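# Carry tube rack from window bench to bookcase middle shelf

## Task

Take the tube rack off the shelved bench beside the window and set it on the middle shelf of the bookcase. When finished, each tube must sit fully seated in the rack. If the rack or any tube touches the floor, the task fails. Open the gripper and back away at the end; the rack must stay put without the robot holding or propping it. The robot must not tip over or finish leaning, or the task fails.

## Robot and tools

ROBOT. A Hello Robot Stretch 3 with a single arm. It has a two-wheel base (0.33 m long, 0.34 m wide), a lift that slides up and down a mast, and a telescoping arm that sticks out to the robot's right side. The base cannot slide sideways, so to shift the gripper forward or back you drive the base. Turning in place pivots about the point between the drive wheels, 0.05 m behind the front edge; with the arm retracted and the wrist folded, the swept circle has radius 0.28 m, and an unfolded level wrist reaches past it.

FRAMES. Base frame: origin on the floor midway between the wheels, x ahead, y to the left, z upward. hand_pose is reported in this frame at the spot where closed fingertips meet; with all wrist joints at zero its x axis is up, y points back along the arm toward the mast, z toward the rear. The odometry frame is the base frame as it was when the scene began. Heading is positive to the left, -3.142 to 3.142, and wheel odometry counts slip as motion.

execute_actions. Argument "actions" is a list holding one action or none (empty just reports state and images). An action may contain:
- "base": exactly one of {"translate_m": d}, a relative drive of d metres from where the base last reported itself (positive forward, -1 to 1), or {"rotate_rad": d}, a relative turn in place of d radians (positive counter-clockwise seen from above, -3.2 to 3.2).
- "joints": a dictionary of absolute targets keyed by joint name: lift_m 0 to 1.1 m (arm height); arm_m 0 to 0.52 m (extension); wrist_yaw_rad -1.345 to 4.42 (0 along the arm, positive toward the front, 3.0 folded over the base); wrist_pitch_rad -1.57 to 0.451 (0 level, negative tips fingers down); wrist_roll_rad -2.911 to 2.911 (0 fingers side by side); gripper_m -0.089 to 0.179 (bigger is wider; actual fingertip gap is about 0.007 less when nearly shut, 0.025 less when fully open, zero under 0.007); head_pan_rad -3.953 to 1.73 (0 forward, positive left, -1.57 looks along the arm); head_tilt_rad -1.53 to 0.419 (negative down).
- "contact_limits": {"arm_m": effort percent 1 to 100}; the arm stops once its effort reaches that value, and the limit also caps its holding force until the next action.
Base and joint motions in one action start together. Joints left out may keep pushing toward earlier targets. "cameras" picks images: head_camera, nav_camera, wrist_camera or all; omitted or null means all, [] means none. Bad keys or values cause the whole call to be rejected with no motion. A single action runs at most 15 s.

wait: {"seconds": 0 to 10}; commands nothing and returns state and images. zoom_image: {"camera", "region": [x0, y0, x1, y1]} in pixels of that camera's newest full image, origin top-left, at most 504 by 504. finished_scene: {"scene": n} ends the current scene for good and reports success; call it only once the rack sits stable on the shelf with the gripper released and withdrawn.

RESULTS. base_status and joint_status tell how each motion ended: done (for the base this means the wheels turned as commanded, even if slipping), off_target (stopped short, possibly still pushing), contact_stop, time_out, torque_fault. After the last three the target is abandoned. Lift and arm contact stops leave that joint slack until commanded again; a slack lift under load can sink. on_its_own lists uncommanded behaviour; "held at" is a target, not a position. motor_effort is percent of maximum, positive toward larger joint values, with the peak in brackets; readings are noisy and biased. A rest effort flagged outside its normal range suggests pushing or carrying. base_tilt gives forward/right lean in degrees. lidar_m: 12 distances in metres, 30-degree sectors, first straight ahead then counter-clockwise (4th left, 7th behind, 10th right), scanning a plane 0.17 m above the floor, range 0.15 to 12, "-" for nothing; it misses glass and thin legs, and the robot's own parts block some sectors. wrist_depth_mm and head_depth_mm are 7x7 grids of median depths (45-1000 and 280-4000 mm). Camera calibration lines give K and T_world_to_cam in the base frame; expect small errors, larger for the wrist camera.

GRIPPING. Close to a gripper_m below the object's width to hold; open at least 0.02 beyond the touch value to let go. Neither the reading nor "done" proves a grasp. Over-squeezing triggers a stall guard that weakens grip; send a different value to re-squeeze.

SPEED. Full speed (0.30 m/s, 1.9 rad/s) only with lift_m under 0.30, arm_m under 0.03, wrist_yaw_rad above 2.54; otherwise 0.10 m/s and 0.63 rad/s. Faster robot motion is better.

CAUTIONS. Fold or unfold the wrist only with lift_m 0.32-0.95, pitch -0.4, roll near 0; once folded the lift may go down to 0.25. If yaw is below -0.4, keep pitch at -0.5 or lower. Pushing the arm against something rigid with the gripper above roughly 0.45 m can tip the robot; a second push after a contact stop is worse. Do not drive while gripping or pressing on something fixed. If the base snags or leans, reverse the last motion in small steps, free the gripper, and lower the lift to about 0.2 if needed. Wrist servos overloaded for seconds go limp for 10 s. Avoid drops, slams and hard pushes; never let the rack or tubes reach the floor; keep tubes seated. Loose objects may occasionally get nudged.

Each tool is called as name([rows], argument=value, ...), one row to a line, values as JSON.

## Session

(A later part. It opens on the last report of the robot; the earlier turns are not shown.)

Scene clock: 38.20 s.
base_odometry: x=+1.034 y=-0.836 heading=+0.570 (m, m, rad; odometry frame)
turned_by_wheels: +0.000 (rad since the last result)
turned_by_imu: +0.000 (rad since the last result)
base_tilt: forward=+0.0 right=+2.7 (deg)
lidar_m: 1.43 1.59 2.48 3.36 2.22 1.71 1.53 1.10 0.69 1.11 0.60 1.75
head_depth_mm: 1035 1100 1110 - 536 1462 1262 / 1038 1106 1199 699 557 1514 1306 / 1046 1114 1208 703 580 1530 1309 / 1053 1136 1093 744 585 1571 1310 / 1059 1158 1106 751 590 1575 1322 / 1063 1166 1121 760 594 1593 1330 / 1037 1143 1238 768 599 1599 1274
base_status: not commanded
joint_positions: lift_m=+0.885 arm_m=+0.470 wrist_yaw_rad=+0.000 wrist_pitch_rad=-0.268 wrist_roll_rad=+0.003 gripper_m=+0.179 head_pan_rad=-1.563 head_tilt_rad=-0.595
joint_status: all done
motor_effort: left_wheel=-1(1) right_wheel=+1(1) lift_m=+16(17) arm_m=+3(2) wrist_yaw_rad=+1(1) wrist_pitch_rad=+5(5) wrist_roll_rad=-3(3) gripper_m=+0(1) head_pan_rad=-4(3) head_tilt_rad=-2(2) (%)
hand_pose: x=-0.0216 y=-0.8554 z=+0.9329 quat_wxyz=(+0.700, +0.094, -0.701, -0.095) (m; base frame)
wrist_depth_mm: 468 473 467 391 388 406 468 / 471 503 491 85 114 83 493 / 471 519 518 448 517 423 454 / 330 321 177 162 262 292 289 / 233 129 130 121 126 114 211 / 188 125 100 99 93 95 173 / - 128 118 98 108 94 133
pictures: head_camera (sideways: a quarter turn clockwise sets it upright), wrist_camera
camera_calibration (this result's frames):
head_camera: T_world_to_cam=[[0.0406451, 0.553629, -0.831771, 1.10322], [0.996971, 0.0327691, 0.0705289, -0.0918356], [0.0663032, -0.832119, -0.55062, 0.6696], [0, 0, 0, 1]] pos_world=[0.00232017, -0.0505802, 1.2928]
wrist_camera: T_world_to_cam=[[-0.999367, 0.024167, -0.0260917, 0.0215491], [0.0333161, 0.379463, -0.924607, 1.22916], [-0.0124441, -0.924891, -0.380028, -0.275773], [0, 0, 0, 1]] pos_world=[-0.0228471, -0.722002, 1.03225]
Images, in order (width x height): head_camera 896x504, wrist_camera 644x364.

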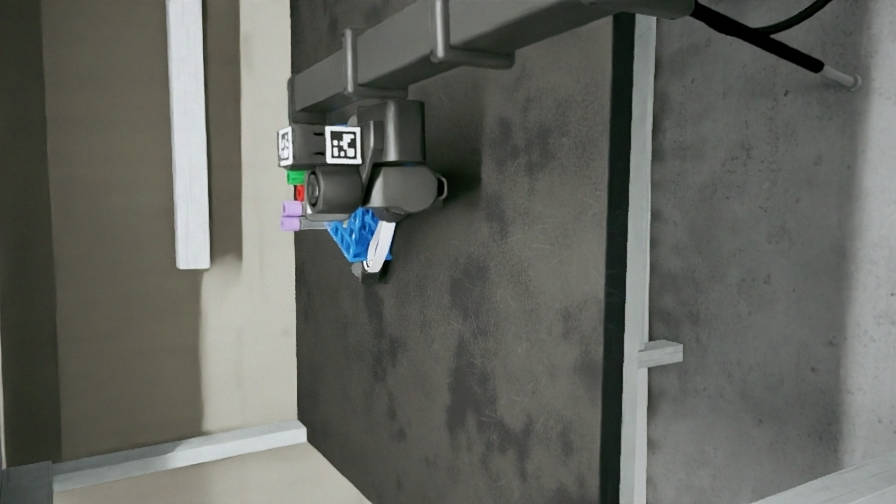

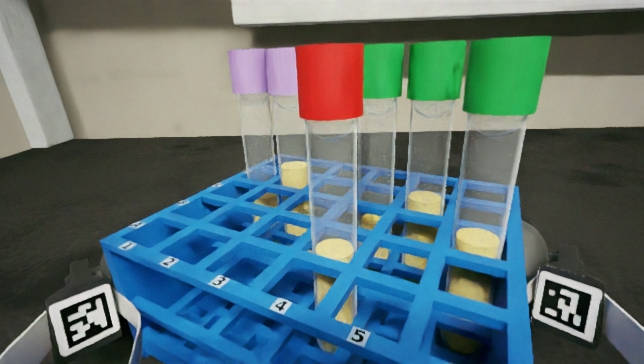

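execute_actions([
  {"joints":{"gripper_m":0.1}},
], cameras=[])

execute_actions([
  {"joints":{"arm_m":0.2}},
], cameras=[])

execute_actions([
  {"joints":{"gripper_m":0.179}},
], cameras=[])

execute_actions([
  {"joints":{"arm_m":0.08}},
], cameras=[])

execute_actions([
  {"base":{"translate_m":-0.36},"joints":{"lift_m":0.92,"head_pan_rad":-1.1}},
], cameras=[])

execute_actions([
  {"joints":{"arm_m":0.43,"wrist_yaw_rad":1.57}},
], cameras=["wrist_camera","head_camera"])

Scene clock: 39.90 s.
base_odometry: x=+1.034 y=-0.836 heading=+0.570 (m, m, rad; odometry frame)
turned_by_wheels: +0.000 (rad since the last result)
turned_by_imu: +0.000 (rad since the last result)
base_tilt: forward=+0.0 right=+2.8 (deg)
lidar_m: 1.43 1.59 2.49 3.38 2.22 1.70 1.53 1.10 0.68 1.11 0.60 1.75
head_depth_mm: 1035 1101 1108 - 535 1464 1261 / 1039 1107 1198 699 557 1515 1302 / 1041 1111 1205 703 580 1532 1304 / 1054 1137 1090 744 585 1572 1312 / 1064 1161 1108 752 590 1579 1319 / 1062 1160 1120 760 595 1585 1330 / 1036 1141 1238 768 598 1598 1274
base_status: not commanded
joint_positions: lift_m=+0.885 arm_m=+0.470 wrist_yaw_rad=+0.000 wrist_pitch_rad=-0.267 wrist_roll_rad=+0.003 gripper_m=+0.101 head_pan_rad=-1.563 head_tilt_rad=-0.595
joint_status: all done
motor_effort: left_wheel=-1(1) right_wheel=+1(1) lift_m=+16(17) arm_m=+2(2) wrist_yaw_rad=+1(1) wrist_pitch_rad=+5(5) wrist_roll_rad=-3(3) gripper_m=-30(99) head_pan_rad=-3(3) head_tilt_rad=-3(2) (%)
hand_pose: x=-0.0216 y=-0.8555 z=+0.9332 quat_wxyz=(+0.700, +0.094, -0.701, -0.094) (m; base frame)
wrist_depth_mm: 469 469 470 391 387 402 467 / 469 502 490 88 116 88 490 / 479 516 513 462 512 429 457 / 334 327 181 165 172 292 289 / 234 130 137 121 126 117 213 / 189 128 120 113 112 96 170 / - 134 116 115 78 107 133
pictures: none
No camera images: the call's "cameras" was empty. Leave "cameras" out to get every camera's image.

Scene clock: 43.10 s.
base_odometry: x=+1.034 y=-0.836 heading=+0.570 (m, m, rad; odometry frame)
turned_by_wheels: +0.000 (rad since the last result)
turned_by_imu: +0.000 (rad since the last result)
base_tilt: forward=+0.1 right=+2.6 (deg)
lidar_m: 1.43 1.59 2.48 3.38 2.21 1.71 1.54 1.10 0.69 1.11 0.61 1.75
head_depth_mm: 1038 1101 1044 791 - 1456 1266 / 1037 1107 1057 796 - 1512 1296 / 1048 1115 1074 772 - 1517 1307 / 1053 1135 1089 678 576 1566 1312 / 1059 1161 1111 754 588 1568 1315 / 1067 1162 1121 761 594 1587 1325 / 1040 1150 1241 767 599 1608 1271
base_status: not commanded
joint_positions: lift_m=+0.885 arm_m=+0.200 wrist_yaw_rad=+0.000 wrist_pitch_rad=-0.268 wrist_roll_rad=+0.003 gripper_m=+0.117 head_pan_rad=-1.563 head_tilt_rad=-0.595
joint_status: all done
on_its_own: gripper_m is held at +0.116, not at your +0.100, by its stall guard, which is still easing
motor_effort: left_wheel=-1(1) right_wheel=+1(1) lift_m=+17(17) arm_m=-3(4) wrist_yaw_rad=+1(1) wrist_pitch_rad=+5(5) wrist_roll_rad=-3(3) gripper_m=-4(30) head_pan_rad=-3(4) head_tilt_rad=-3(3) (%)
hand_pose: x=-0.0216 y=-0.5860 z=+0.9330 quat_wxyz=(+0.700, +0.094, -0.701, -0.095) (m; base frame)
wrist_depth_mm: 719 709 717 645 635 621 705 / 757 754 738 89 118 89 738 / 793 557 538 459 495 429 458 / 334 327 182 165 176 278 290 / 235 131 139 121 126 120 213 / 190 128 121 112 96 94 168 / - 134 119 113 78 109 134
pictures: none
No camera images: the call's "cameras" was empty. Leave "cameras" out to get every camera's image.

Scene clock: 44.20 s.
base_odometry: x=+1.034 y=-0.836 heading=+0.570 (m, m, rad; odometry frame)
turned_by_wheels: +0.000 (rad since the last result)
turned_by_imu: +0.000 (rad since the last result)
base_tilt: forward=+0.0 right=+2.7 (deg)
lidar_m: 1.43 1.59 2.48 3.36 2.21 1.70 1.54 1.10 0.69 1.11 0.60 1.75
head_depth_mm: 1032 1100 1042 792 - 1463 1261 / 1039 1104 1054 796 - 1514 1295 / 1043 1120 1069 654 - 1520 1300 / 1050 1140 1090 676 566 1566 1309 / 1060 1158 1106 755 591 1572 1317 / 1067 1160 1125 759 596 1585 1322 / 1038 1147 1239 767 600 1605 1274
base_status: not commanded
joint_positions: lift_m=+0.885 arm_m=+0.200 wrist_yaw_rad=+0.000 wrist_pitch_rad=-0.271 wrist_roll_rad=+0.003 gripper_m=+0.179 head_pan_rad=-1.563 head_tilt_rad=-0.595
joint_status: all done
motor_effort: left_wheel=+0(0) right_wheel=+1(1) lift_m=+17(17) arm_m=-2(3) wrist_yaw_rad=+0(1) wrist_pitch_rad=+6(7) wrist_roll_rad=-3(3) gripper_m=+1(79) head_pan_rad=-3(3) head_tilt_rad=-3(2) (%)
hand_pose: x=-0.0216 y=-0.5857 z=+0.9321 quat_wxyz=(+0.700, +0.096, -0.701, -0.096) (m; base frame)
wrist_depth_mm: 710 716 709 632 626 624 709 / 769 754 735 89 118 88 733 / 796 547 524 452 484 422 452 / 330 322 177 165 170 275 288 / 233 130 132 121 124 117 211 / 185 127 103 111 97 89 173 / - 135 118 113 79 96 133
pictures: none
No camera images: the call's "cameras" was empty. Leave "cameras" out to get every camera's image.

Scene clock: 46.33 s.
base_odometry: x=+1.034 y=-0.836 heading=+0.570 (m, m, rad; odometry frame)
turned_by_wheels: +0.000 (rad since the last result)
turned_by_imu: +0.000 (rad since the last result)
base_tilt: forward=+0.0 right=+2.6 (deg)
lidar_m: 1.42 1.59 2.49 3.38 2.21 1.71 1.54 1.10 0.69 1.11 0.60 1.75
head_depth_mm: 1036 1101 1049 722 593 - - / 1039 1106 1058 641 577 - - / 1045 1113 1071 617 582 - - / 1054 1137 1090 686 587 1526 1309 / 1062 1160 1106 752 610 1575 1323 / 1066 1169 1120 757 595 1598 1331 / 1037 1145 1241 768 600 1591 1271
base_status: not commanded
joint_positions: lift_m=+0.885 arm_m=+0.080 wrist_yaw_rad=+0.000 wrist_pitch_rad=-0.271 wrist_roll_rad=+0.003 gripper_m=+0.179 head_pan_rad=-1.563 head_tilt_rad=-0.595
joint_status: all done
motor_effort: left_wheel=-1(0) right_wheel=+1(1) lift_m=+17(16) arm_m=-2(4) wrist_yaw_rad=+1(1) wrist_pitch_rad=+6(6) wrist_roll_rad=-3(3) gripper_m=+1(0) head_pan_rad=-3(3) head_tilt_rad=-3(2) (%)
hand_pose: x=-0.0216 y=-0.4657 z=+0.9322 quat_wxyz=(+0.700, +0.096, -0.701, -0.096) (m; base frame)
wrist_depth_mm: 830 823 831 794 746 801 805 / 864 855 856 822 824 856 861 / 909 548 531 273 430 474 451 / 331 323 253 226 236 296 290 / 234 233 226 211 206 221 213 / 186 178 176 173 171 170 174 / - 152 150 147 146 145 142
pictures: none
No camera images: the call's "cameras" was empty. Leave "cameras" out to get every camera's image.

Scene clock: 51.33 s.
base_odometry: x=+0.731 y=-1.030 heading=+0.570 (m, m, rad; odometry frame)
turned_by_wheels: +0.000 (rad since the last result)
turned_by_imu: +0.001 (rad since the last result)
base_tilt: forward=+0.0 right=+2.8 (deg)
lidar_m: 1.78 1.93 3.01 2.80 1.71 1.34 1.18 0.78 0.79 0.52 1.15 0.87
head_depth_mm: 1044 1109 1041 724 545 1024 1270 / 1090 1167 1061 728 558 1542 1299 / 1144 1254 1073 691 602 1559 1309 / 1207 1311 1087 659 633 1566 1312 / 1200 1399 1103 718 1774 1573 1327 / 1355 1501 1123 759 1900 1591 1298 / 1437 1607 1762 803 1906 1159 1306
base_status: done
joint_positions: lift_m=+0.920 arm_m=+0.080 wrist_yaw_rad=+0.000 wrist_pitch_rad=-0.271 wrist_roll_rad=+0.003 gripper_m=+0.179 head_pan_rad=-1.107 head_tilt_rad=-0.595
joint_status: all done
motor_effort: left_wheel=-1(7) right_wheel=+1(3) lift_m=+26(27) arm_m=-3(2) wrist_yaw_rad=+0(1) wrist_pitch_rad=+6(6) wrist_roll_rad=-3(3) gripper_m=+0(1) head_pan_rad=+4(36) head_tilt_rad=-3(2) (%)
hand_pose: x=-0.0216 y=-0.4657 z=+0.9667 quat_wxyz=(+0.700, +0.095, -0.701, -0.096) (m; base frame)
wrist_depth_mm: 806 808 804 777 775 794 804 / 852 861 863 864 848 847 839 / 747 703 679 658 625 608 581 / 430 422 411 401 386 382 372 / 295 299 292 286 283 286 273 / 234 230 226 223 221 219 225 / - 185 186 184 182 180 173
pictures: none
No camera images: the call's "cameras" was empty. Leave "cameras" out to get every camera's image.

Scene clock: 55.13 s.
base_odometry: x=+0.731 y=-1.030 heading=+0.570 (m, m, rad; odometry frame)
turned_by_wheels: +0.000 (rad since the last result)
turned_by_imu: +0.000 (rad since the last result)
base_tilt: forward=-0.1 right=+2.8 (deg)
lidar_m: 1.78 1.93 3.01 2.80 1.72 1.34 1.18 0.78 0.79 0.52 1.16 0.87
head_depth_mm: 1040 1107 1046 665 552 1027 1265 / 1091 1167 1058 731 558 1553 1300 / 1144 1255 1075 723 602 1563 1302 / 1210 1306 1088 659 632 1575 1315 / 1208 1397 1106 719 1778 1575 1316 / 1352 1498 1123 760 1896 1595 1297 / 1445 1611 1762 800 1913 1163 1298
base_status: not commanded
joint_positions: lift_m=+0.920 arm_m=+0.430 wrist_yaw_rad=+1.568 wrist_pitch_rad=-0.271 wrist_roll_rad=+0.003 gripper_m=+0.179 head_pan_rad=-1.107 head_tilt_rad=-0.595
joint_status: all done
motor_effort: left_wheel=-1(1) right_wheel=+1(1) lift_m=+26(26) arm_m=+2(2) wrist_yaw_rad=+3(6) wrist_pitch_rad=+6(6) wrist_roll_rad=-3(3) gripper_m=+1(1) head_pan_rad=+4(4) head_tilt_rad=-2(2) (%)
hand_pose: x=+0.2191 y=-0.5754 z=+0.9667 quat_wxyz=(+0.563, +0.563, -0.429, +0.426) (m; base frame)
wrist_depth_mm: - - - - - - 778 / - - - - - - 783 / - - - 516 634 603 581 / - - 408 257 359 379 371 / - - 232 204 279 283 271 / - 228 227 212 221 217 223 / - 184 185 183 181 179 171
pictures: head_camera (sideways: a quarter turn clockwise sets it upright), wrist_camera
camera_calibration (this result's frames):
head_camera: T_world_to_cam=[[-0.207457, 0.514896, -0.831771, 1.10474], [0.880532, 0.468709, 0.0705289, -0.0911254], [0.426174, -0.71777, -0.55062, 0.667405], [0, 0, 0, 1]] pos_world=[0.0249939, -0.0470709, 1.2928]
wrist_camera: T_world_to_cam=[[-0.026476, -0.99931, -0.0260463, -0.545923], [-0.381955, 0.0341913, -0.923548, 1.03744], [0.923802, -0.0145033, -0.382596, 0.32021], [0, 0, 0, 1]] pos_world=[0.0859919, -0.576374, 1.06642]
Images, in order (width x height): head_camera 896x504, wrist_camera 644x364.

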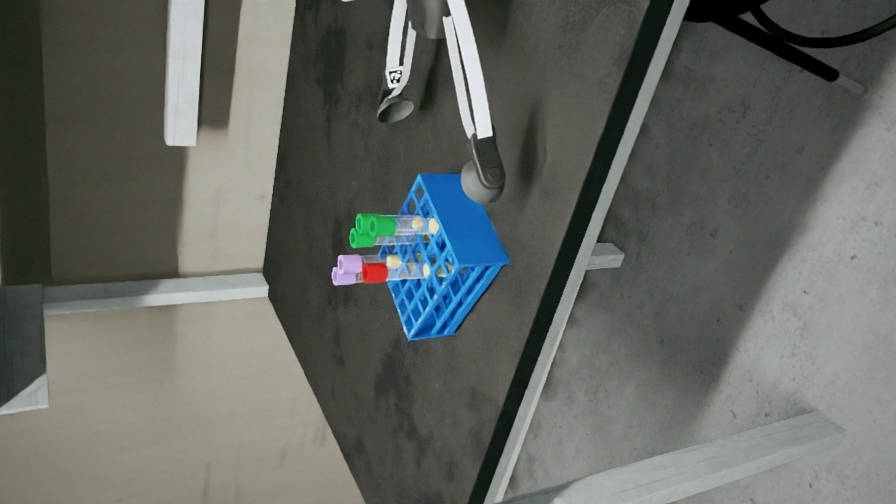

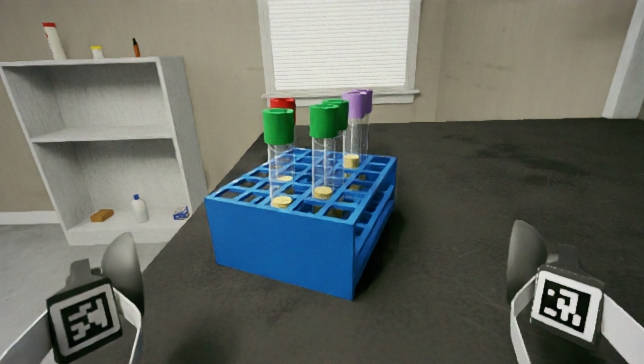

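execute_actions([
  {"joints":{"arm_m":0.335,"wrist_yaw_rad":1.35,"lift_m":0.888}},
], cameras=["wrist_camera"])

execute_actions([
  {"base":{"translate_m":0.12},"joints":{"arm_m":0.36}},
], cameras=["wrist_camera","head_camera"])

Scene clock: 57.17 s.
base_odometry: x=+0.731 y=-1.030 heading=+0.570 (m, m, rad; odometry frame)
turned_by_wheels: +0.000 (rad since the last result)
turned_by_imu: +0.000 (rad since the last result)
base_tilt: forward=+0.0 right=+2.7 (deg)
lidar_m: 1.78 1.93 2.99 2.80 1.72 1.34 1.17 0.78 0.79 0.52 1.15 0.87
head_depth_mm: 1041 1103 1044 776 535 1029 1265 / 1092 1166 1059 732 556 1545 1300 / 1148 1251 1073 690 600 1560 1298 / 1207 1309 1091 659 659 1571 1320 / 1203 1401 1109 719 1781 1578 1320 / 1353 1496 1125 758 1904 1582 1296 / 1442 1603 1774 801 1913 1159 1299
base_status: not commanded
joint_positions: lift_m=+0.888 arm_m=+0.335 wrist_yaw_rad=+1.352 wrist_pitch_rad=-0.271 wrist_roll_rad=+0.003 gripper_m=+0.179 head_pan_rad=-1.107 head_tilt_rad=-0.595
joint_status: all done
motor_effort: left_wheel=-1(1) right_wheel=+1(1) lift_m=+17(27) arm_m=-3(2) wrist_yaw_rad=-3(4) wrist_pitch_rad=+6(6) wrist_roll_rad=-3(3) gripper_m=+0(0) head_pan_rad=+4(4) head_tilt_rad=-3(4) (%)
hand_pose: x=+0.2133 y=-0.5326 z=+0.9352 quat_wxyz=(+0.606, +0.513, -0.487, +0.363) (m; base frame)
wrist_depth_mm: - - - - - 909 689 / - - - 234 - 906 692 / - - 634 279 444 481 462 / - - 282 207 267 301 293 / - - 229 216 212 225 216 / - 182 180 178 175 173 177 / - 148 147 145 144 142 136
pictures: wrist_camera
camera_calibration (this result's frames):
wrist_camera: T_world_to_cam=[[-0.240541, -0.970289, -0.0260465, -0.443016], [-0.365691, 0.115449, -0.923548, 1.04451], [0.899116, -0.212626, -0.382596, 0.213859], [0, 0, 0, 1]] pos_world=[0.0831189, -0.504969, 1.03493]
Images, in order (width x height): wrist_camera 644x364.

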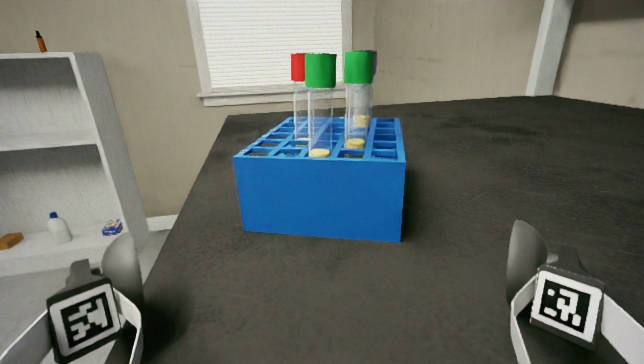

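Scene clock: 59.43 s.
base_odometry: x=+0.832 y=-0.966 heading=+0.570 (m, m, rad; odometry frame)
turned_by_wheels: +0.000 (rad since the last result)
turned_by_imu: +0.000 (rad since the last result)
base_tilt: forward=+0.1 right=+2.8 (deg)
lidar_m: 1.67 1.82 2.84 2.82 1.88 1.46 1.30 0.88 0.56 0.73 1.16 0.77
head_depth_mm: 1044 1113 1045 775 544 1473 1300 / 1093 1188 1063 616 558 1545 1307 / 1150 1254 1075 651 581 1555 1301 / 1186 1307 1091 715 666 1572 1312 / 1279 1415 1101 752 1782 1584 1314 / 1351 1506 1647 759 1906 1116 1244 / 1445 1620 1835 805 917 1560 1338
base_status: done
joint_positions: lift_m=+0.888 arm_m=+0.360 wrist_yaw_rad=+1.351 wrist_pitch_rad=-0.271 wrist_roll_rad=+0.003 gripper_m=+0.179 head_pan_rad=-1.107 head_tilt_rad=-0.595
joint_status: all done
motor_effort: left_wheel=-1(3) right_wheel=+1(5) lift_m=+17(17) arm_m=+2(4) wrist_yaw_rad=+0(2) wrist_pitch_rad=+6(6) wrist_roll_rad=-3(3) gripper_m=+0(0) head_pan_rad=+4(4) head_tilt_rad=-3(3) (%)
hand_pose: x=+0.2133 y=-0.5573 z=+0.9352 quat_wxyz=(+0.606, +0.513, -0.488, +0.363) (m; base frame)
wrist_depth_mm: - - - - - 883 614 / - - - 75 91 913 646 / - - - 79 441 478 462 / - - 303 183 171 301 295 / - 265 138 129 124 218 215 / - 103 99 94 105 100 177 / - 139 104 96 89 84 136
pictures: head_camera (sideways: a quarter turn clockwise sets it upright), wrist_camera
camera_calibration (this result's frames):
head_camera: T_world_to_cam=[[-0.207469, 0.514891, -0.831771, 1.10474], [0.880521, 0.46873, 0.0705289, -0.0911253], [0.426191, -0.71776, -0.55062, 0.667405], [0, 0, 0, 1]] pos_world=[0.024995, -0.0470704, 1.2928]
wrist_camera: T_world_to_cam=[[-0.241758, -0.969987, -0.0260465, -0.466601], [-0.365546, 0.115908, -0.923548, 1.04756], [0.898849, -0.213754, -0.382596, 0.208088], [0, 0, 0, 1]] pos_world=[0.0830878, -0.529538, 1.03493]
Images, in order (width x height): head_camera 896x504, wrist_camera 644x364.

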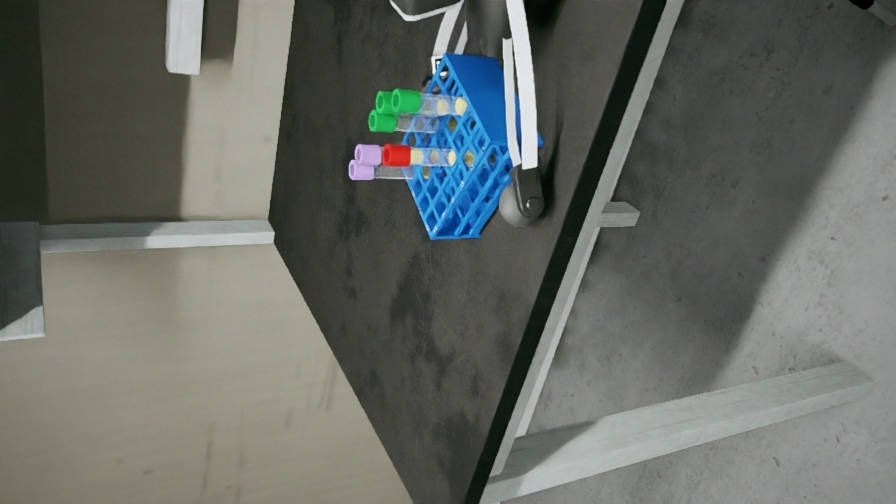

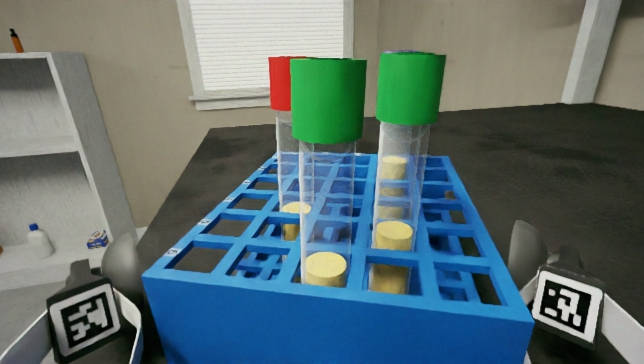

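execute_actions([
  {"joints":{"gripper_m":0.07}},
], cameras=[])

execute_actions([
  {"joints":{"lift_m":0.94}},
], cameras=["wrist_camera","head_camera"])

Scene clock: 61.10 s.
base_odometry: x=+0.832 y=-0.966 heading=+0.570 (m, m, rad; odometry frame)
turned_by_wheels: +0.000 (rad since the last result)
turned_by_imu: +0.000 (rad since the last result)
base_tilt: forward=+0.0 right=+2.7 (deg)
lidar_m: 1.66 1.82 2.84 2.83 1.89 1.46 1.30 0.88 0.56 0.73 1.16 0.77
head_depth_mm: 1043 1108 1041 789 545 1462 1291 / 1093 1189 1058 621 556 1545 1299 / 1147 1252 1070 667 600 1556 1308 / 1183 1304 1094 714 659 1572 1312 / 1279 1408 1107 750 1783 1580 1323 / 1353 1506 1641 760 1916 1120 1245 / 1450 1607 1842 805 914 1558 1337
base_status: not commanded
joint_positions: lift_m=+0.888 arm_m=+0.360 wrist_yaw_rad=+1.350 wrist_pitch_rad=-0.271 wrist_roll_rad=+0.003 gripper_m=+0.071 head_pan_rad=-1.107 head_tilt_rad=-0.595
joint_status: all done
motor_effort: left_wheel=-1(1) right_wheel=+0(1) lift_m=+17(18) arm_m=+2(2) wrist_yaw_rad=+0(0) wrist_pitch_rad=+6(6) wrist_roll_rad=-3(3) gripper_m=-26(99) head_pan_rad=+4(4) head_tilt_rad=-2(4) (%)
hand_pose: x=+0.2133 y=-0.5574 z=+0.9352 quat_wxyz=(+0.606, +0.513, -0.488, +0.363) (m; base frame)
wrist_depth_mm: - - - - - 880 607 / - - - 101 99 898 644 / - - 538 227 444 476 459 / - - 303 181 177 297 293 / - - 133 123 124 219 216 / - - 116 102 97 101 170 / - 143 128 108 93 137 141
pictures: none
No camera images: the call's "cameras" was empty. Leave "cameras" out to get every camera's image.

Scene clock: 62.40 s.
base_odometry: x=+0.832 y=-0.966 heading=+0.570 (m, m, rad; odometry frame)
turned_by_wheels: +0.000 (rad since the last result)
turned_by_imu: +0.000 (rad since the last result)
base_tilt: forward=-0.2 right=+2.7 (deg)
lidar_m: 1.66 1.82 2.83 2.82 1.88 1.47 1.30 0.88 0.56 0.73 1.16 0.77
head_depth_mm: 1044 1117 1043 664 554 1463 1292 / 1092 1182 1058 598 574 1558 1298 / 1147 1255 1077 624 604 1556 1308 / 1186 1307 1088 710 659 1561 1317 / 1273 1409 1106 750 1777 1587 1322 / 1357 1502 1646 758 1912 1116 1237 / 1444 1609 1826 805 915 1549 1339
base_status: not commanded
joint_positions: lift_m=+0.940 arm_m=+0.360 wrist_yaw_rad=+1.350 wrist_pitch_rad=-0.292 wrist_roll_rad=+0.003 gripper_m=+0.078 head_pan_rad=-1.107 head_tilt_rad=-0.595
joint_status: all done
on_its_own: gripper_m is held at +0.076, not at your +0.070, by its stall guard, which is still easing
motor_effort: left_wheel=+0(1) right_wheel=+0(1) lift_m=+27(28) arm_m=+2(2) wrist_yaw_rad=-1(0) wrist_pitch_rad=+12(13) wrist_roll_rad=-3(3) gripper_m=-24(26) head_pan_rad=+4(4) head_tilt_rad=-3(2) (%)
hand_pose: x=+0.2113 y=-0.5569 z=+0.9816 quat_wxyz=(+0.610, +0.518, -0.482, +0.356) (m; base frame)
wrist_depth_mm: - - - - - 900 618 / - - - 101 99 916 644 / - - - 535 579 617 600 / - - 432 191 179 400 387 / - - 135 124 125 298 292 / - - 116 102 98 101 233 / - 198 128 108 93 189 194
pictures: head_camera (sideways: a quarter turn clockwise sets it upright), wrist_camera
camera_calibration (this result's frames):
head_camera: T_world_to_cam=[[-0.207469, 0.514891, -0.831771, 1.10474], [0.880521, 0.46873, 0.0705289, -0.0911253], [0.426191, -0.71776, -0.55062, 0.667405], [0, 0, 0, 1]] pos_world=[0.024995, -0.0470704, 1.2928]
wrist_camera: T_world_to_cam=[[-0.242439, -0.96983, -0.0255369, -0.465749], [-0.384537, 0.120227, -0.915247, 1.08787], [0.890705, -0.212072, -0.402083, 0.249448], [0, 0, 0, 1]] pos_world=[0.0832248, -0.529587, 1.08407]
Images, in order (width x height): head_camera 896x504, wrist_camera 644x364.

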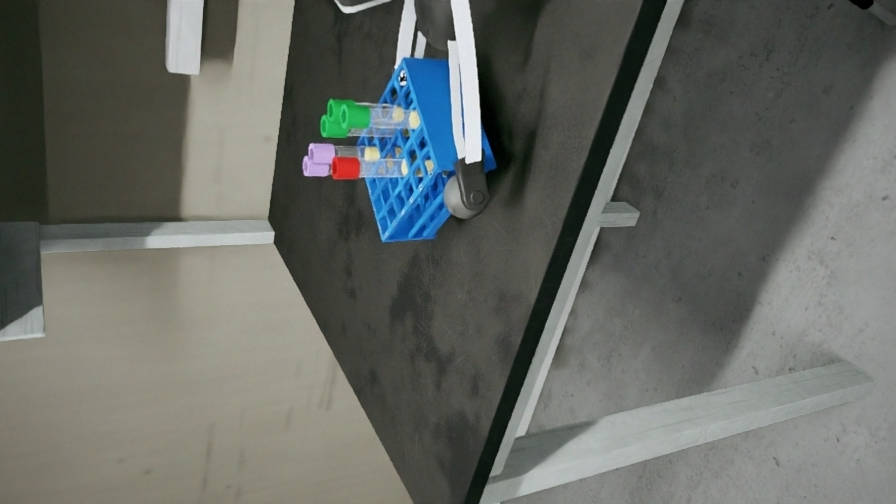

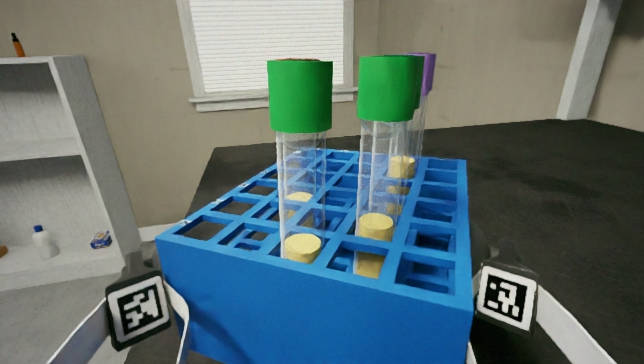

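execute_actions([
  {"base":{"translate_m":1.0},"joints":{"arm_m":0.0,"gripper_m":0.084}},
], cameras=[])

execute_actions([
  {"base":{"rotate_rad":1.57},"joints":{"wrist_yaw_rad":0.0, "head_pan_rad":-1.3,"head_tilt_rad":-0.8}},
], cameras=[])

execute_actions([
  {"base":{"translate_m":0.5},"joints":{"lift_m":0.62}},
])

Scene clock: 73.57 s.
base_odometry: x=+1.674 y=-0.426 heading=+0.570 (m, m, rad; odometry frame)
turned_by_wheels: +0.000 (rad since the last result)
turned_by_imu: -0.001 (rad since the last result)
base_tilt: forward=+0.2 right=+2.8 (deg)
lidar_m: 0.75 0.68 1.18 2.75 3.52 2.48 1.83 1.54 0.61 1.25 1.30 0.97
head_depth_mm: 1065 1152 1258 1381 1545 1536 1327 / 1117 1216 1335 1480 1642 1602 - / 1169 1283 1418 1577 1754 1647 - / 1238 1355 1504 1697 1838 1533 339 / 1302 1419 1546 1714 1825 343 329 / 1228 1299 1370 1474 383 335 306 / 1097 1149 1202 1292 1323 362 301
base_status: done
joint_positions: lift_m=+0.940 arm_m=+0.001 wrist_yaw_rad=+1.350 wrist_pitch_rad=-0.292 wrist_roll_rad=+0.003 gripper_m=+0.088 head_pan_rad=-1.107 head_tilt_rad=-0.595
joint_status: all done
joint sent to its limit — the command would take arm_m past its lower limit, so that joint was sent only as far as its limit.
motor_effort: left_wheel=+0(5) right_wheel=+0(5) lift_m=+28(26) arm_m=-2(3) wrist_yaw_rad=+0(0) wrist_pitch_rad=+12(12) wrist_roll_rad=-3(3) gripper_m=-19(20) head_pan_rad=+4(4) head_tilt_rad=-2(3) (%)
hand_pose: x=+0.2113 y=-0.1986 z=+0.9816 quat_wxyz=(+0.610, +0.518, -0.482, +0.356) (m; base frame)
wrist_depth_mm: 678 710 745 767 835 870 947 / 661 752 786 103 101 944 983 / 610 784 836 869 935 - - / 605 838 884 189 178 - - / 644 856 135 124 126 - - / 626 696 116 102 97 101 - / 911 938 127 108 93 - -
pictures: none
No camera images: the call's "cameras" was empty. Leave "cameras" out to get every camera's image.

Scene clock: 77.00 s.
base_odometry: x=+1.674 y=-0.426 heading=+2.140 (m, m, rad; odometry frame)
turned_by_wheels: +1.570 (rad since the last result)
turned_by_imu: +1.569 (rad since the last result)
base_tilt: forward=-0.2 right=+2.7 (deg)
lidar_m: 3.35 3.16 2.47 1.83 1.53 0.61 1.25 1.29 0.97 0.74 0.68 1.18
head_depth_mm: 787 877 962 416 - - - / 804 907 1034 432 1425 1352 1183 / 817 825 962 1102 1388 1332 1186 / 827 679 1038 947 1406 1321 1194 / 837 976 1083 1014 1487 1354 1202 / 879 1010 1129 1412 1429 1387 1206 / 893 1055 1156 1492 1519 1394 1216
base_status: done
joint_positions: lift_m=+0.940 arm_m=+0.001 wrist_yaw_rad=+0.002 wrist_pitch_rad=-0.292 wrist_roll_rad=+0.003 gripper_m=+0.088 head_pan_rad=-1.293 head_tilt_rad=-0.790
joint_status: all done
motor_effort: left_wheel=-3(7) right_wheel=+3(5) lift_m=+27(27) arm_m=-3(2) wrist_yaw_rad=-3(4) wrist_pitch_rad=+12(12) wrist_roll_rad=-3(3) gripper_m=-19(20) head_pan_rad=-3(25) head_tilt_rad=-6(24) (%)
hand_pose: x=-0.0210 y=-0.3849 z=+0.9816 quat_wxyz=(+0.699, +0.104, -0.700, -0.102) (m; base frame)
wrist_depth_mm: 628 626 632 619 620 608 604 / 493 440 658 101 122 651 651 / 681 662 694 687 687 691 684 / 723 713 568 190 180 723 736 / 762 725 135 124 127 795 794 / 598 584 116 102 98 101 863 / 925 962 127 108 93 960 960
pictures: none
No camera images: the call's "cameras" was empty. Leave "cameras" out to get every camera's image.

Scene clock: 83.20 s.
base_odometry: x=+1.405 y=-0.005 heading=+2.140 (m, m, rad; odometry frame)
turned_by_wheels: +0.000 (rad since the last result)
turned_by_imu: -0.001 (rad since the last result)
base_tilt: forward=+0.0 right=+2.8 (deg)
lidar_m: 2.24 2.74 2.41 2.37 1.58 1.05 1.67 1.32 0.72 0.73 0.82 1.41
head_depth_mm: 762 650 973 893 1290 614 1162 / 788 888 1010 929 1340 629 1228 / 816 917 1037 966 1404 1312 1186 / 755 951 1074 1001 1433 1337 1195 / 852 984 1092 1017 1397 1351 1203 / 899 863 949 1057 1587 1382 1204 / 963 781 1304 1590 1630 1402 1214
base_status: done
joint_positions: lift_m=+0.620 arm_m=+0.001 wrist_yaw_rad=+0.002 wrist_pitch_rad=-0.292 wrist_roll_rad=+0.003 gripper_m=+0.088 head_pan_rad=-1.293 head_tilt_rad=-0.790
joint_status: all done
motor_effort: left_wheel=-3(6) right_wheel=+2(7) lift_m=+18(24) arm_m=-3(2) wrist_yaw_rad=-2(2) wrist_pitch_rad=+13(13) wrist_roll_rad=-3(3) gripper_m=-20(20) head_pan_rad=-3(3) head_tilt_rad=-5(5) (%)
hand_pose: x=-0.0211 y=-0.3848 z=+0.6619 quat_wxyz=(+0.699, +0.104, -0.700, -0.103) (m; base frame)
wrist_depth_mm: 593 607 604 597 607 458 631 / 589 644 640 102 101 455 675 / 520 505 480 416 650 433 713 / 581 740 725 190 180 507 756 / 584 772 135 124 127 672 814 / 588 698 116 102 98 101 885 / 871 742 127 107 93 820 862
pictures: head_camera (sideways: a quarter turn clockwise sets it upright), nav_camera (sideways: a quarter turn counterclockwise sets it upright), wrist_camera
camera_calibration (this result's frames):
head_camera: T_world_to_cam=[[-0.149999, 0.689396, -0.708685, 0.943946], [0.95591, 0.284157, 0.0740962, -0.0962109], [0.252459, -0.666325, -0.701624, 0.864896], [0, 0, 0, 1]] pos_world=[0.0152093, -0.0471122, 1.28292]
nav_camera: T_world_to_cam=[[0.19587, -0.632181, 0.749655, -0.929446], [-0.96674, -0.252693, 0.0394943, 0.00656832], [0.164465, -0.732457, -0.66065, 0.826918], [0, 0, 0, 1]] pos_world=[0.052401, 0.0197629, 1.24281]
wrist_camera: T_world_to_cam=[[-0.99941, 0.0229852, -0.0255205, 0.00270761], [0.0326142, 0.402178, -0.91498, 0.802364], [-0.0107672, -0.915273, -0.40269, 0.0752231], [0, 0, 0, 1]] pos_world=[-0.0226525, -0.253905, 0.764508]
Images, in order (width x height): head_camera 896x504, nav_camera 672x504, wrist_camera 644x364.

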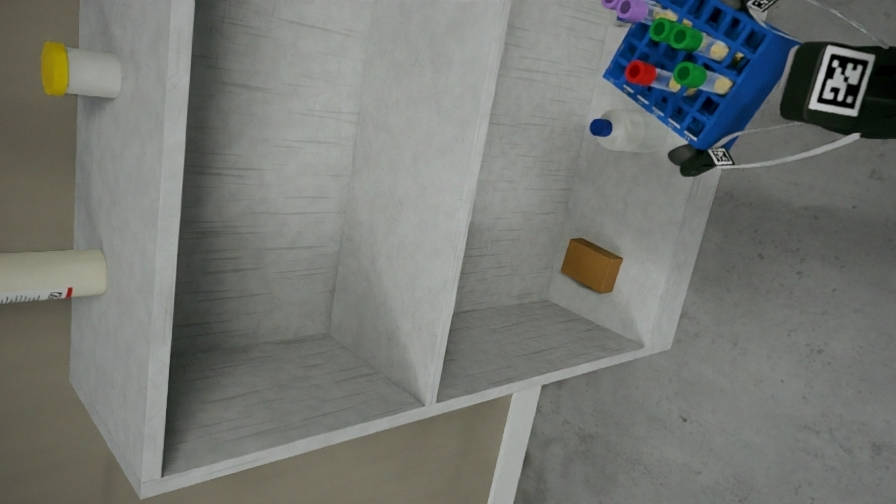

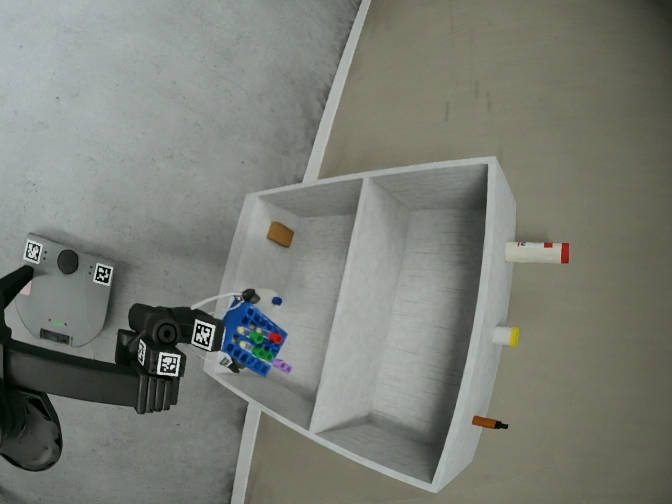

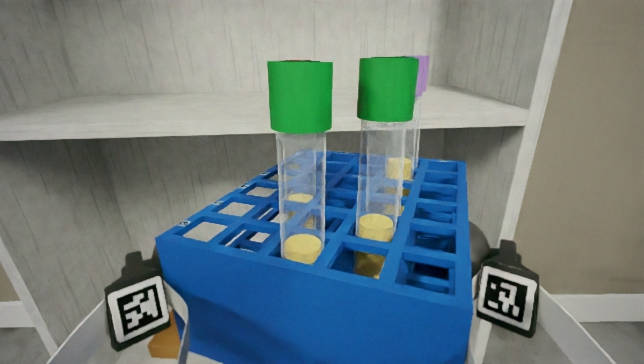

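execute_actions([
  {"base":{"translate_m":0.2},"joints":{"lift_m":0.68}},
], cameras=[])

execute_actions([
  {"joints":{"arm_m":0.45,"head_pan_rad":-1.57},"contact_limits":{"arm_m":12}},
], cameras=["head_camera"])

execute_actions([
  {"joints":{"lift_m":0.635}},
], cameras=["head_camera","wrist_camera"])

Scene clock: 86.73 s.
base_odometry: x=+1.297 y=+0.164 heading=+2.140 (m, m, rad; odometry frame)
turned_by_wheels: +0.000 (rad since the last result)
turned_by_imu: +0.000 (rad since the last result)
base_tilt: forward=+0.0 right=+2.9 (deg)
lidar_m: 2.05 2.58 2.41 2.37 1.71 1.24 1.87 1.33 0.82 0.75 0.72 1.41
head_depth_mm: 773 860 982 918 1266 577 1187 / 699 890 1017 928 1361 590 - / 819 921 1031 967 1399 1309 1183 / 853 747 907 974 1309 1341 1187 / 913 999 1192 1430 1596 1368 1202 / 944 1077 1258 1509 1631 1386 1207 / 981 1122 1314 1601 1637 1397 1210
base_status: done
joint_positions: lift_m=+0.680 arm_m=+0.001 wrist_yaw_rad=+0.001 wrist_pitch_rad=-0.294 wrist_roll_rad=+0.003 gripper_m=+0.088 head_pan_rad=-1.293 head_tilt_rad=-0.790
joint_status: all done
motor_effort: left_wheel=-3(5) right_wheel=+2(6) lift_m=+27(29) arm_m=-2(2) wrist_yaw_rad=-2(2) wrist_pitch_rad=+13(14) wrist_roll_rad=-3(3) gripper_m=-20(20) head_pan_rad=-3(3) head_tilt_rad=-5(6) (%)
hand_pose: x=-0.0212 y=-0.3846 z=+0.7210 quat_wxyz=(+0.699, +0.104, -0.700, -0.104) (m; base frame)
wrist_depth_mm: 638 520 610 606 607 600 533 / 683 514 648 636 634 646 542 / 745 497 595 514 495 539 496 / 785 474 694 233 223 732 521 / 855 543 137 128 140 751 546 / 924 904 117 103 96 105 596 / 977 931 124 106 93 761 907
pictures: none
No camera images: the call's "cameras" was empty. Leave "cameras" out to get every camera's image.

Scene clock: 91.23 s.
base_odometry: x=+1.297 y=+0.164 heading=+2.140 (m, m, rad; odometry frame)
turned_by_wheels: +0.000 (rad since the last result)
turned_by_imu: +0.001 (rad since the last result)
base_tilt: forward=+0.2 right=+2.9 (deg)
lidar_m: 2.04 2.59 2.41 2.37 1.71 1.24 1.87 1.32 0.82 0.74 0.72 1.41
head_depth_mm: 781 891 1010 948 1353 - 1162 / 744 891 1005 - 1363 1295 1179 / 801 898 988 1286 1403 1311 1192 / 807 901 1016 973 1393 1310 1198 / 711 691 1039 987 1393 1323 1206 / 815 703 1000 932 1178 1379 1214 / 835 678 784 1303 1531 1390 1208
base_status: not commanded
joint_positions: lift_m=+0.680 arm_m=+0.450 wrist_yaw_rad=+0.001 wrist_pitch_rad=-0.294 wrist_roll_rad=+0.003 gripper_m=+0.088 head_pan_rad=-1.563 head_tilt_rad=-0.790
joint_status: all done
motor_effort: left_wheel=-3(3) right_wheel=+2(2) lift_m=+26(27) arm_m=+2(12) wrist_yaw_rad=-2(2) wrist_pitch_rad=+13(13) wrist_roll_rad=-3(3) gripper_m=-20(20) head_pan_rad=-3(26) head_tilt_rad=-5(5) (%)
contact_limits: arm_m 12 (drawing in: default 16, maximum 26; extending or still: default 21, maximum 35)
hand_pose: x=-0.0212 y=-0.8329 z=+0.7210 quat_wxyz=(+0.699, +0.104, -0.700, -0.104) (m; base frame)
wrist_depth_mm: 209 208 208 207 209 208 208 / 222 222 221 216 216 220 221 / 237 237 236 237 236 236 236 / 255 253 254 233 223 253 252 / 266 265 137 128 141 257 253 / 217 216 117 103 96 105 201 / 184 165 123 106 93 163 167
pictures: head_camera (sideways: a quarter turn clockwise sets it upright)
camera_calibration (this result's frames):
head_camera: T_world_to_cam=[[0.0393587, 0.704499, -0.708613, 0.942698], [0.997073, 0.0188258, 0.0740973, -0.0964635], [0.0655417, -0.709456, -0.701696, 0.86613], [0, 0, 0, 1]] pos_world=[0.00231018, -0.0478329, 1.28292]
Images, in order (width x height): head_camera 896x504.

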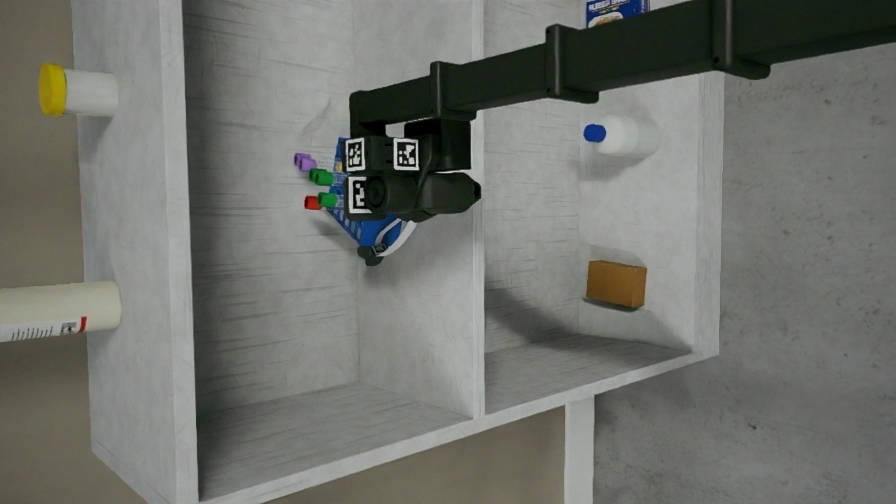

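Scene clock: 92.47 s.
base_odometry: x=+1.297 y=+0.164 heading=+2.140 (m, m, rad; odometry frame)
turned_by_wheels: +0.000 (rad since the last result)
turned_by_imu: +0.000 (rad since the last result)
base_tilt: forward=-0.1 right=+2.6 (deg)
lidar_m: 2.04 2.59 2.41 2.36 1.71 1.24 1.87 1.33 0.82 0.75 0.72 1.42
head_depth_mm: 785 892 1014 952 1351 1298 - / 747 892 1023 - 1361 1296 1182 / 803 897 974 - 1400 1299 1187 / 806 899 1015 974 1398 1310 1195 / 711 694 1040 983 1399 1320 1203 / 818 705 1001 934 1177 1386 1207 / 835 679 786 1300 1530 1391 1216
base_status: not commanded
joint_positions: lift_m=+0.636 arm_m=+0.450 wrist_yaw_rad=+0.001 wrist_pitch_rad=-0.214 wrist_roll_rad=-0.004 gripper_m=+0.088 head_pan_rad=-1.563 head_tilt_rad=-0.790
joint_status: lift_m contact_stop (moved -0.044 of -0.045)
on_its_own: lift_m is slack since a contact_stop, until your next command for it
motor_effort: left_wheel=-2(3) right_wheel=+2(2) lift_m=+21(26) arm_m=+2(3) wrist_yaw_rad=+0(1) wrist_pitch_rad=-11(13) wrist_roll_rad=+2(3) gripper_m=-20(20) head_pan_rad=-3(3) head_tilt_rad=-6(5) (%)
hand_pose: x=-0.0213 y=-0.8399 z=+0.6968 quat_wxyz=(+0.705, +0.076, -0.701, -0.075) (m; base frame)
wrist_depth_mm: 213 211 211 211 210 210 210 / 223 223 222 90 102 221 221 / 235 234 233 234 233 233 233 / 249 247 244 194 182 246 245 / 249 244 129 126 124 231 226 / 186 186 116 101 93 98 174 / 156 141 126 107 93 137 141
pictures: head_camera (sideways: a quarter turn clockwise sets it upright), wrist_camera
camera_calibration (this result's frames):
head_camera: T_world_to_cam=[[0.0393581, 0.704599, -0.708513, 0.942567], [0.997073, 0.018815, 0.0740989, -0.0964655], [0.0655407, -0.709356, -0.701797, 0.866261], [0, 0, 0, 1]] pos_world=[0.00231015, -0.0478302, 1.28291]
wrist_camera: T_world_to_cam=[[-0.999584, 0.0202841, -0.0204935, 0.00807917], [0.0260316, 0.329152, -0.943918, 0.975965], [-0.012401, -0.944059, -0.329543, -0.402517], [0, 0, 0, 1]] pos_world=[-0.0223217, -0.701404, 0.78875]
Images, in order (width x height): head_camera 896x504, wrist_camera 644x364.

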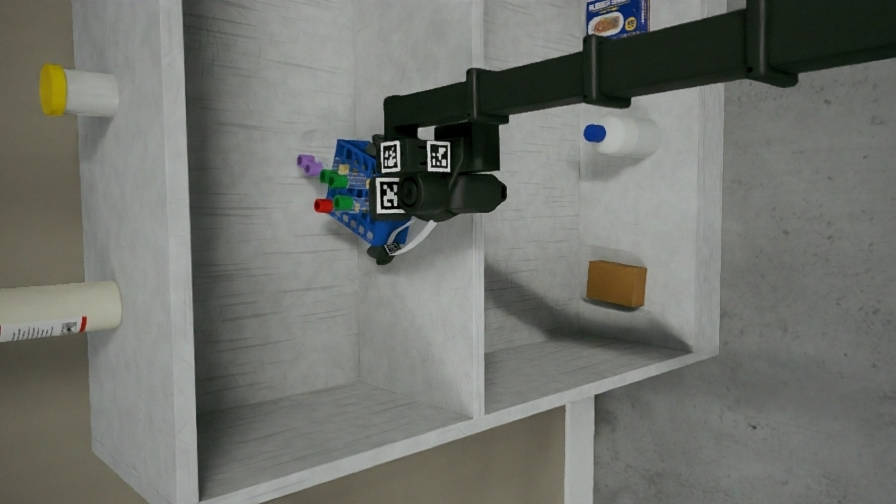

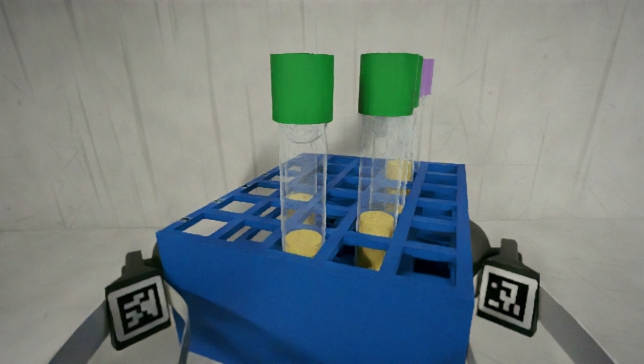

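execute_actions([
  {"joints":{"gripper_m":0.17,"lift_m":0.655}},
], cameras=[])

execute_actions([
  {"joints":{"arm_m":0.05}},
], cameras=["wrist_camera"])

finished_scene(scene=1)

Scene clock: 93.90 s.
base_odometry: x=+1.297 y=+0.164 heading=+2.140 (m, m, rad; odometry frame)
turned_by_wheels: +0.000 (rad since the last result)
turned_by_imu: +0.000 (rad since the last result)
base_tilt: forward=-0.1 right=+2.8 (deg)
lidar_m: 2.04 2.57 2.40 2.36 1.71 1.24 1.86 1.33 0.82 0.75 0.72 1.41
head_depth_mm: 783 889 1011 948 1353 - - / 747 893 1016 - 1365 1297 1186 / 800 898 984 - 1406 1304 1187 / 807 900 1024 951 1394 1307 1195 / 712 691 1038 982 1389 1320 1199 / 817 702 1000 936 1178 1376 1206 / 835 679 788 1298 1542 1401 1208
base_status: not commanded
joint_positions: lift_m=+0.655 arm_m=+0.450 wrist_yaw_rad=+0.001 wrist_pitch_rad=-0.272 wrist_roll_rad=-0.003 gripper_m=+0.170 head_pan_rad=-1.563 head_tilt_rad=-0.790
joint_status: all done
motor_effort: left_wheel=-2(3) right_wheel=+2(2) lift_m=+26(29) arm_m=+1(2) wrist_yaw_rad=-1(0) wrist_pitch_rad=+7(10) wrist_roll_rad=+0(1) gripper_m=+1(83) head_pan_rad=-3(4) head_tilt_rad=-5(5) (%)
hand_pose: x=-0.0213 y=-0.8351 z=+0.7013 quat_wxyz=(+0.702, +0.097, -0.699, -0.096) (m; base frame)
wrist_depth_mm: 210 209 209 209 208 208 208 / 222 221 222 133 153 221 221 / 236 235 236 229 232 235 234 / 253 253 248 193 189 250 251 / 244 241 146 135 141 228 224 / 189 127 114 104 109 168 180 / - 147 126 107 93 142 141
pictures: none
No camera images: the call's "cameras" was empty. Leave "cameras" out to get every camera's image.

Scene clock: 98.03 s.
base_odometry: x=+1.297 y=+0.164 heading=+2.140 (m, m, rad; odometry frame)
turned_by_wheels: +0.000 (rad since the last result)
turned_by_imu: +0.000 (rad since the last result)
base_tilt: forward=+0.0 right=+2.6 (deg)
lidar_m: 2.04 2.59 2.41 2.36 1.71 1.24 1.86 1.32 0.82 0.74 0.72 1.41
head_depth_mm: 784 888 1009 950 1363 1295 - / 746 891 1019 959 1368 1301 - / 803 899 975 938 1401 1316 - / 804 903 1035 966 1408 1312 1195 / 712 691 1041 982 1393 1328 1203 / 816 704 1001 933 1179 1381 1212 / 833 680 786 1298 1540 1397 1213
base_status: not commanded
joint_positions: lift_m=+0.655 arm_m=+0.050 wrist_yaw_rad=+0.001 wrist_pitch_rad=-0.271 wrist_roll_rad=-0.003 gripper_m=+0.170 head_pan_rad=-1.563 head_tilt_rad=-0.790
joint_status: all done
motor_effort: left_wheel=-2(3) right_wheel=+2(2) lift_m=+26(26) arm_m=-3(3) wrist_yaw_rad=-1(0) wrist_pitch_rad=+6(7) wrist_roll_rad=+0(1) gripper_m=+0(0) head_pan_rad=-3(3) head_tilt_rad=-5(5) (%)
hand_pose: x=-0.0213 y=-0.4357 z=+0.7016 quat_wxyz=(+0.702, +0.096, -0.699, -0.096) (m; base frame)
wrist_depth_mm: 362 518 567 571 566 566 536 / 390 514 605 589 595 601 536 / 671 477 561 474 521 504 487 / 716 416 689 682 691 677 520 / 785 527 728 734 720 717 546 / 847 598 791 784 785 795 530 / 899 599 769 839 809 772 574
pictures: wrist_camera
camera_calibration (this result's frames):
wrist_camera: T_world_to_cam=[[-0.999546, 0.021863, -0.0207198, 0.000813846], [0.0275128, 0.382653, -0.923482, 0.856453], [-0.0122616, -0.923633, -0.383081, 0.0271941], [0, 0, 0, 1]] pos_world=[-0.0224165, -0.302625, 0.801354]
Images, in order (width x height): wrist_camera 644x364.

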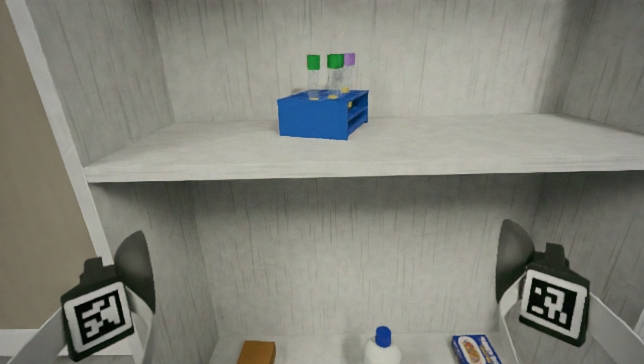

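The scene is finished: the task was done.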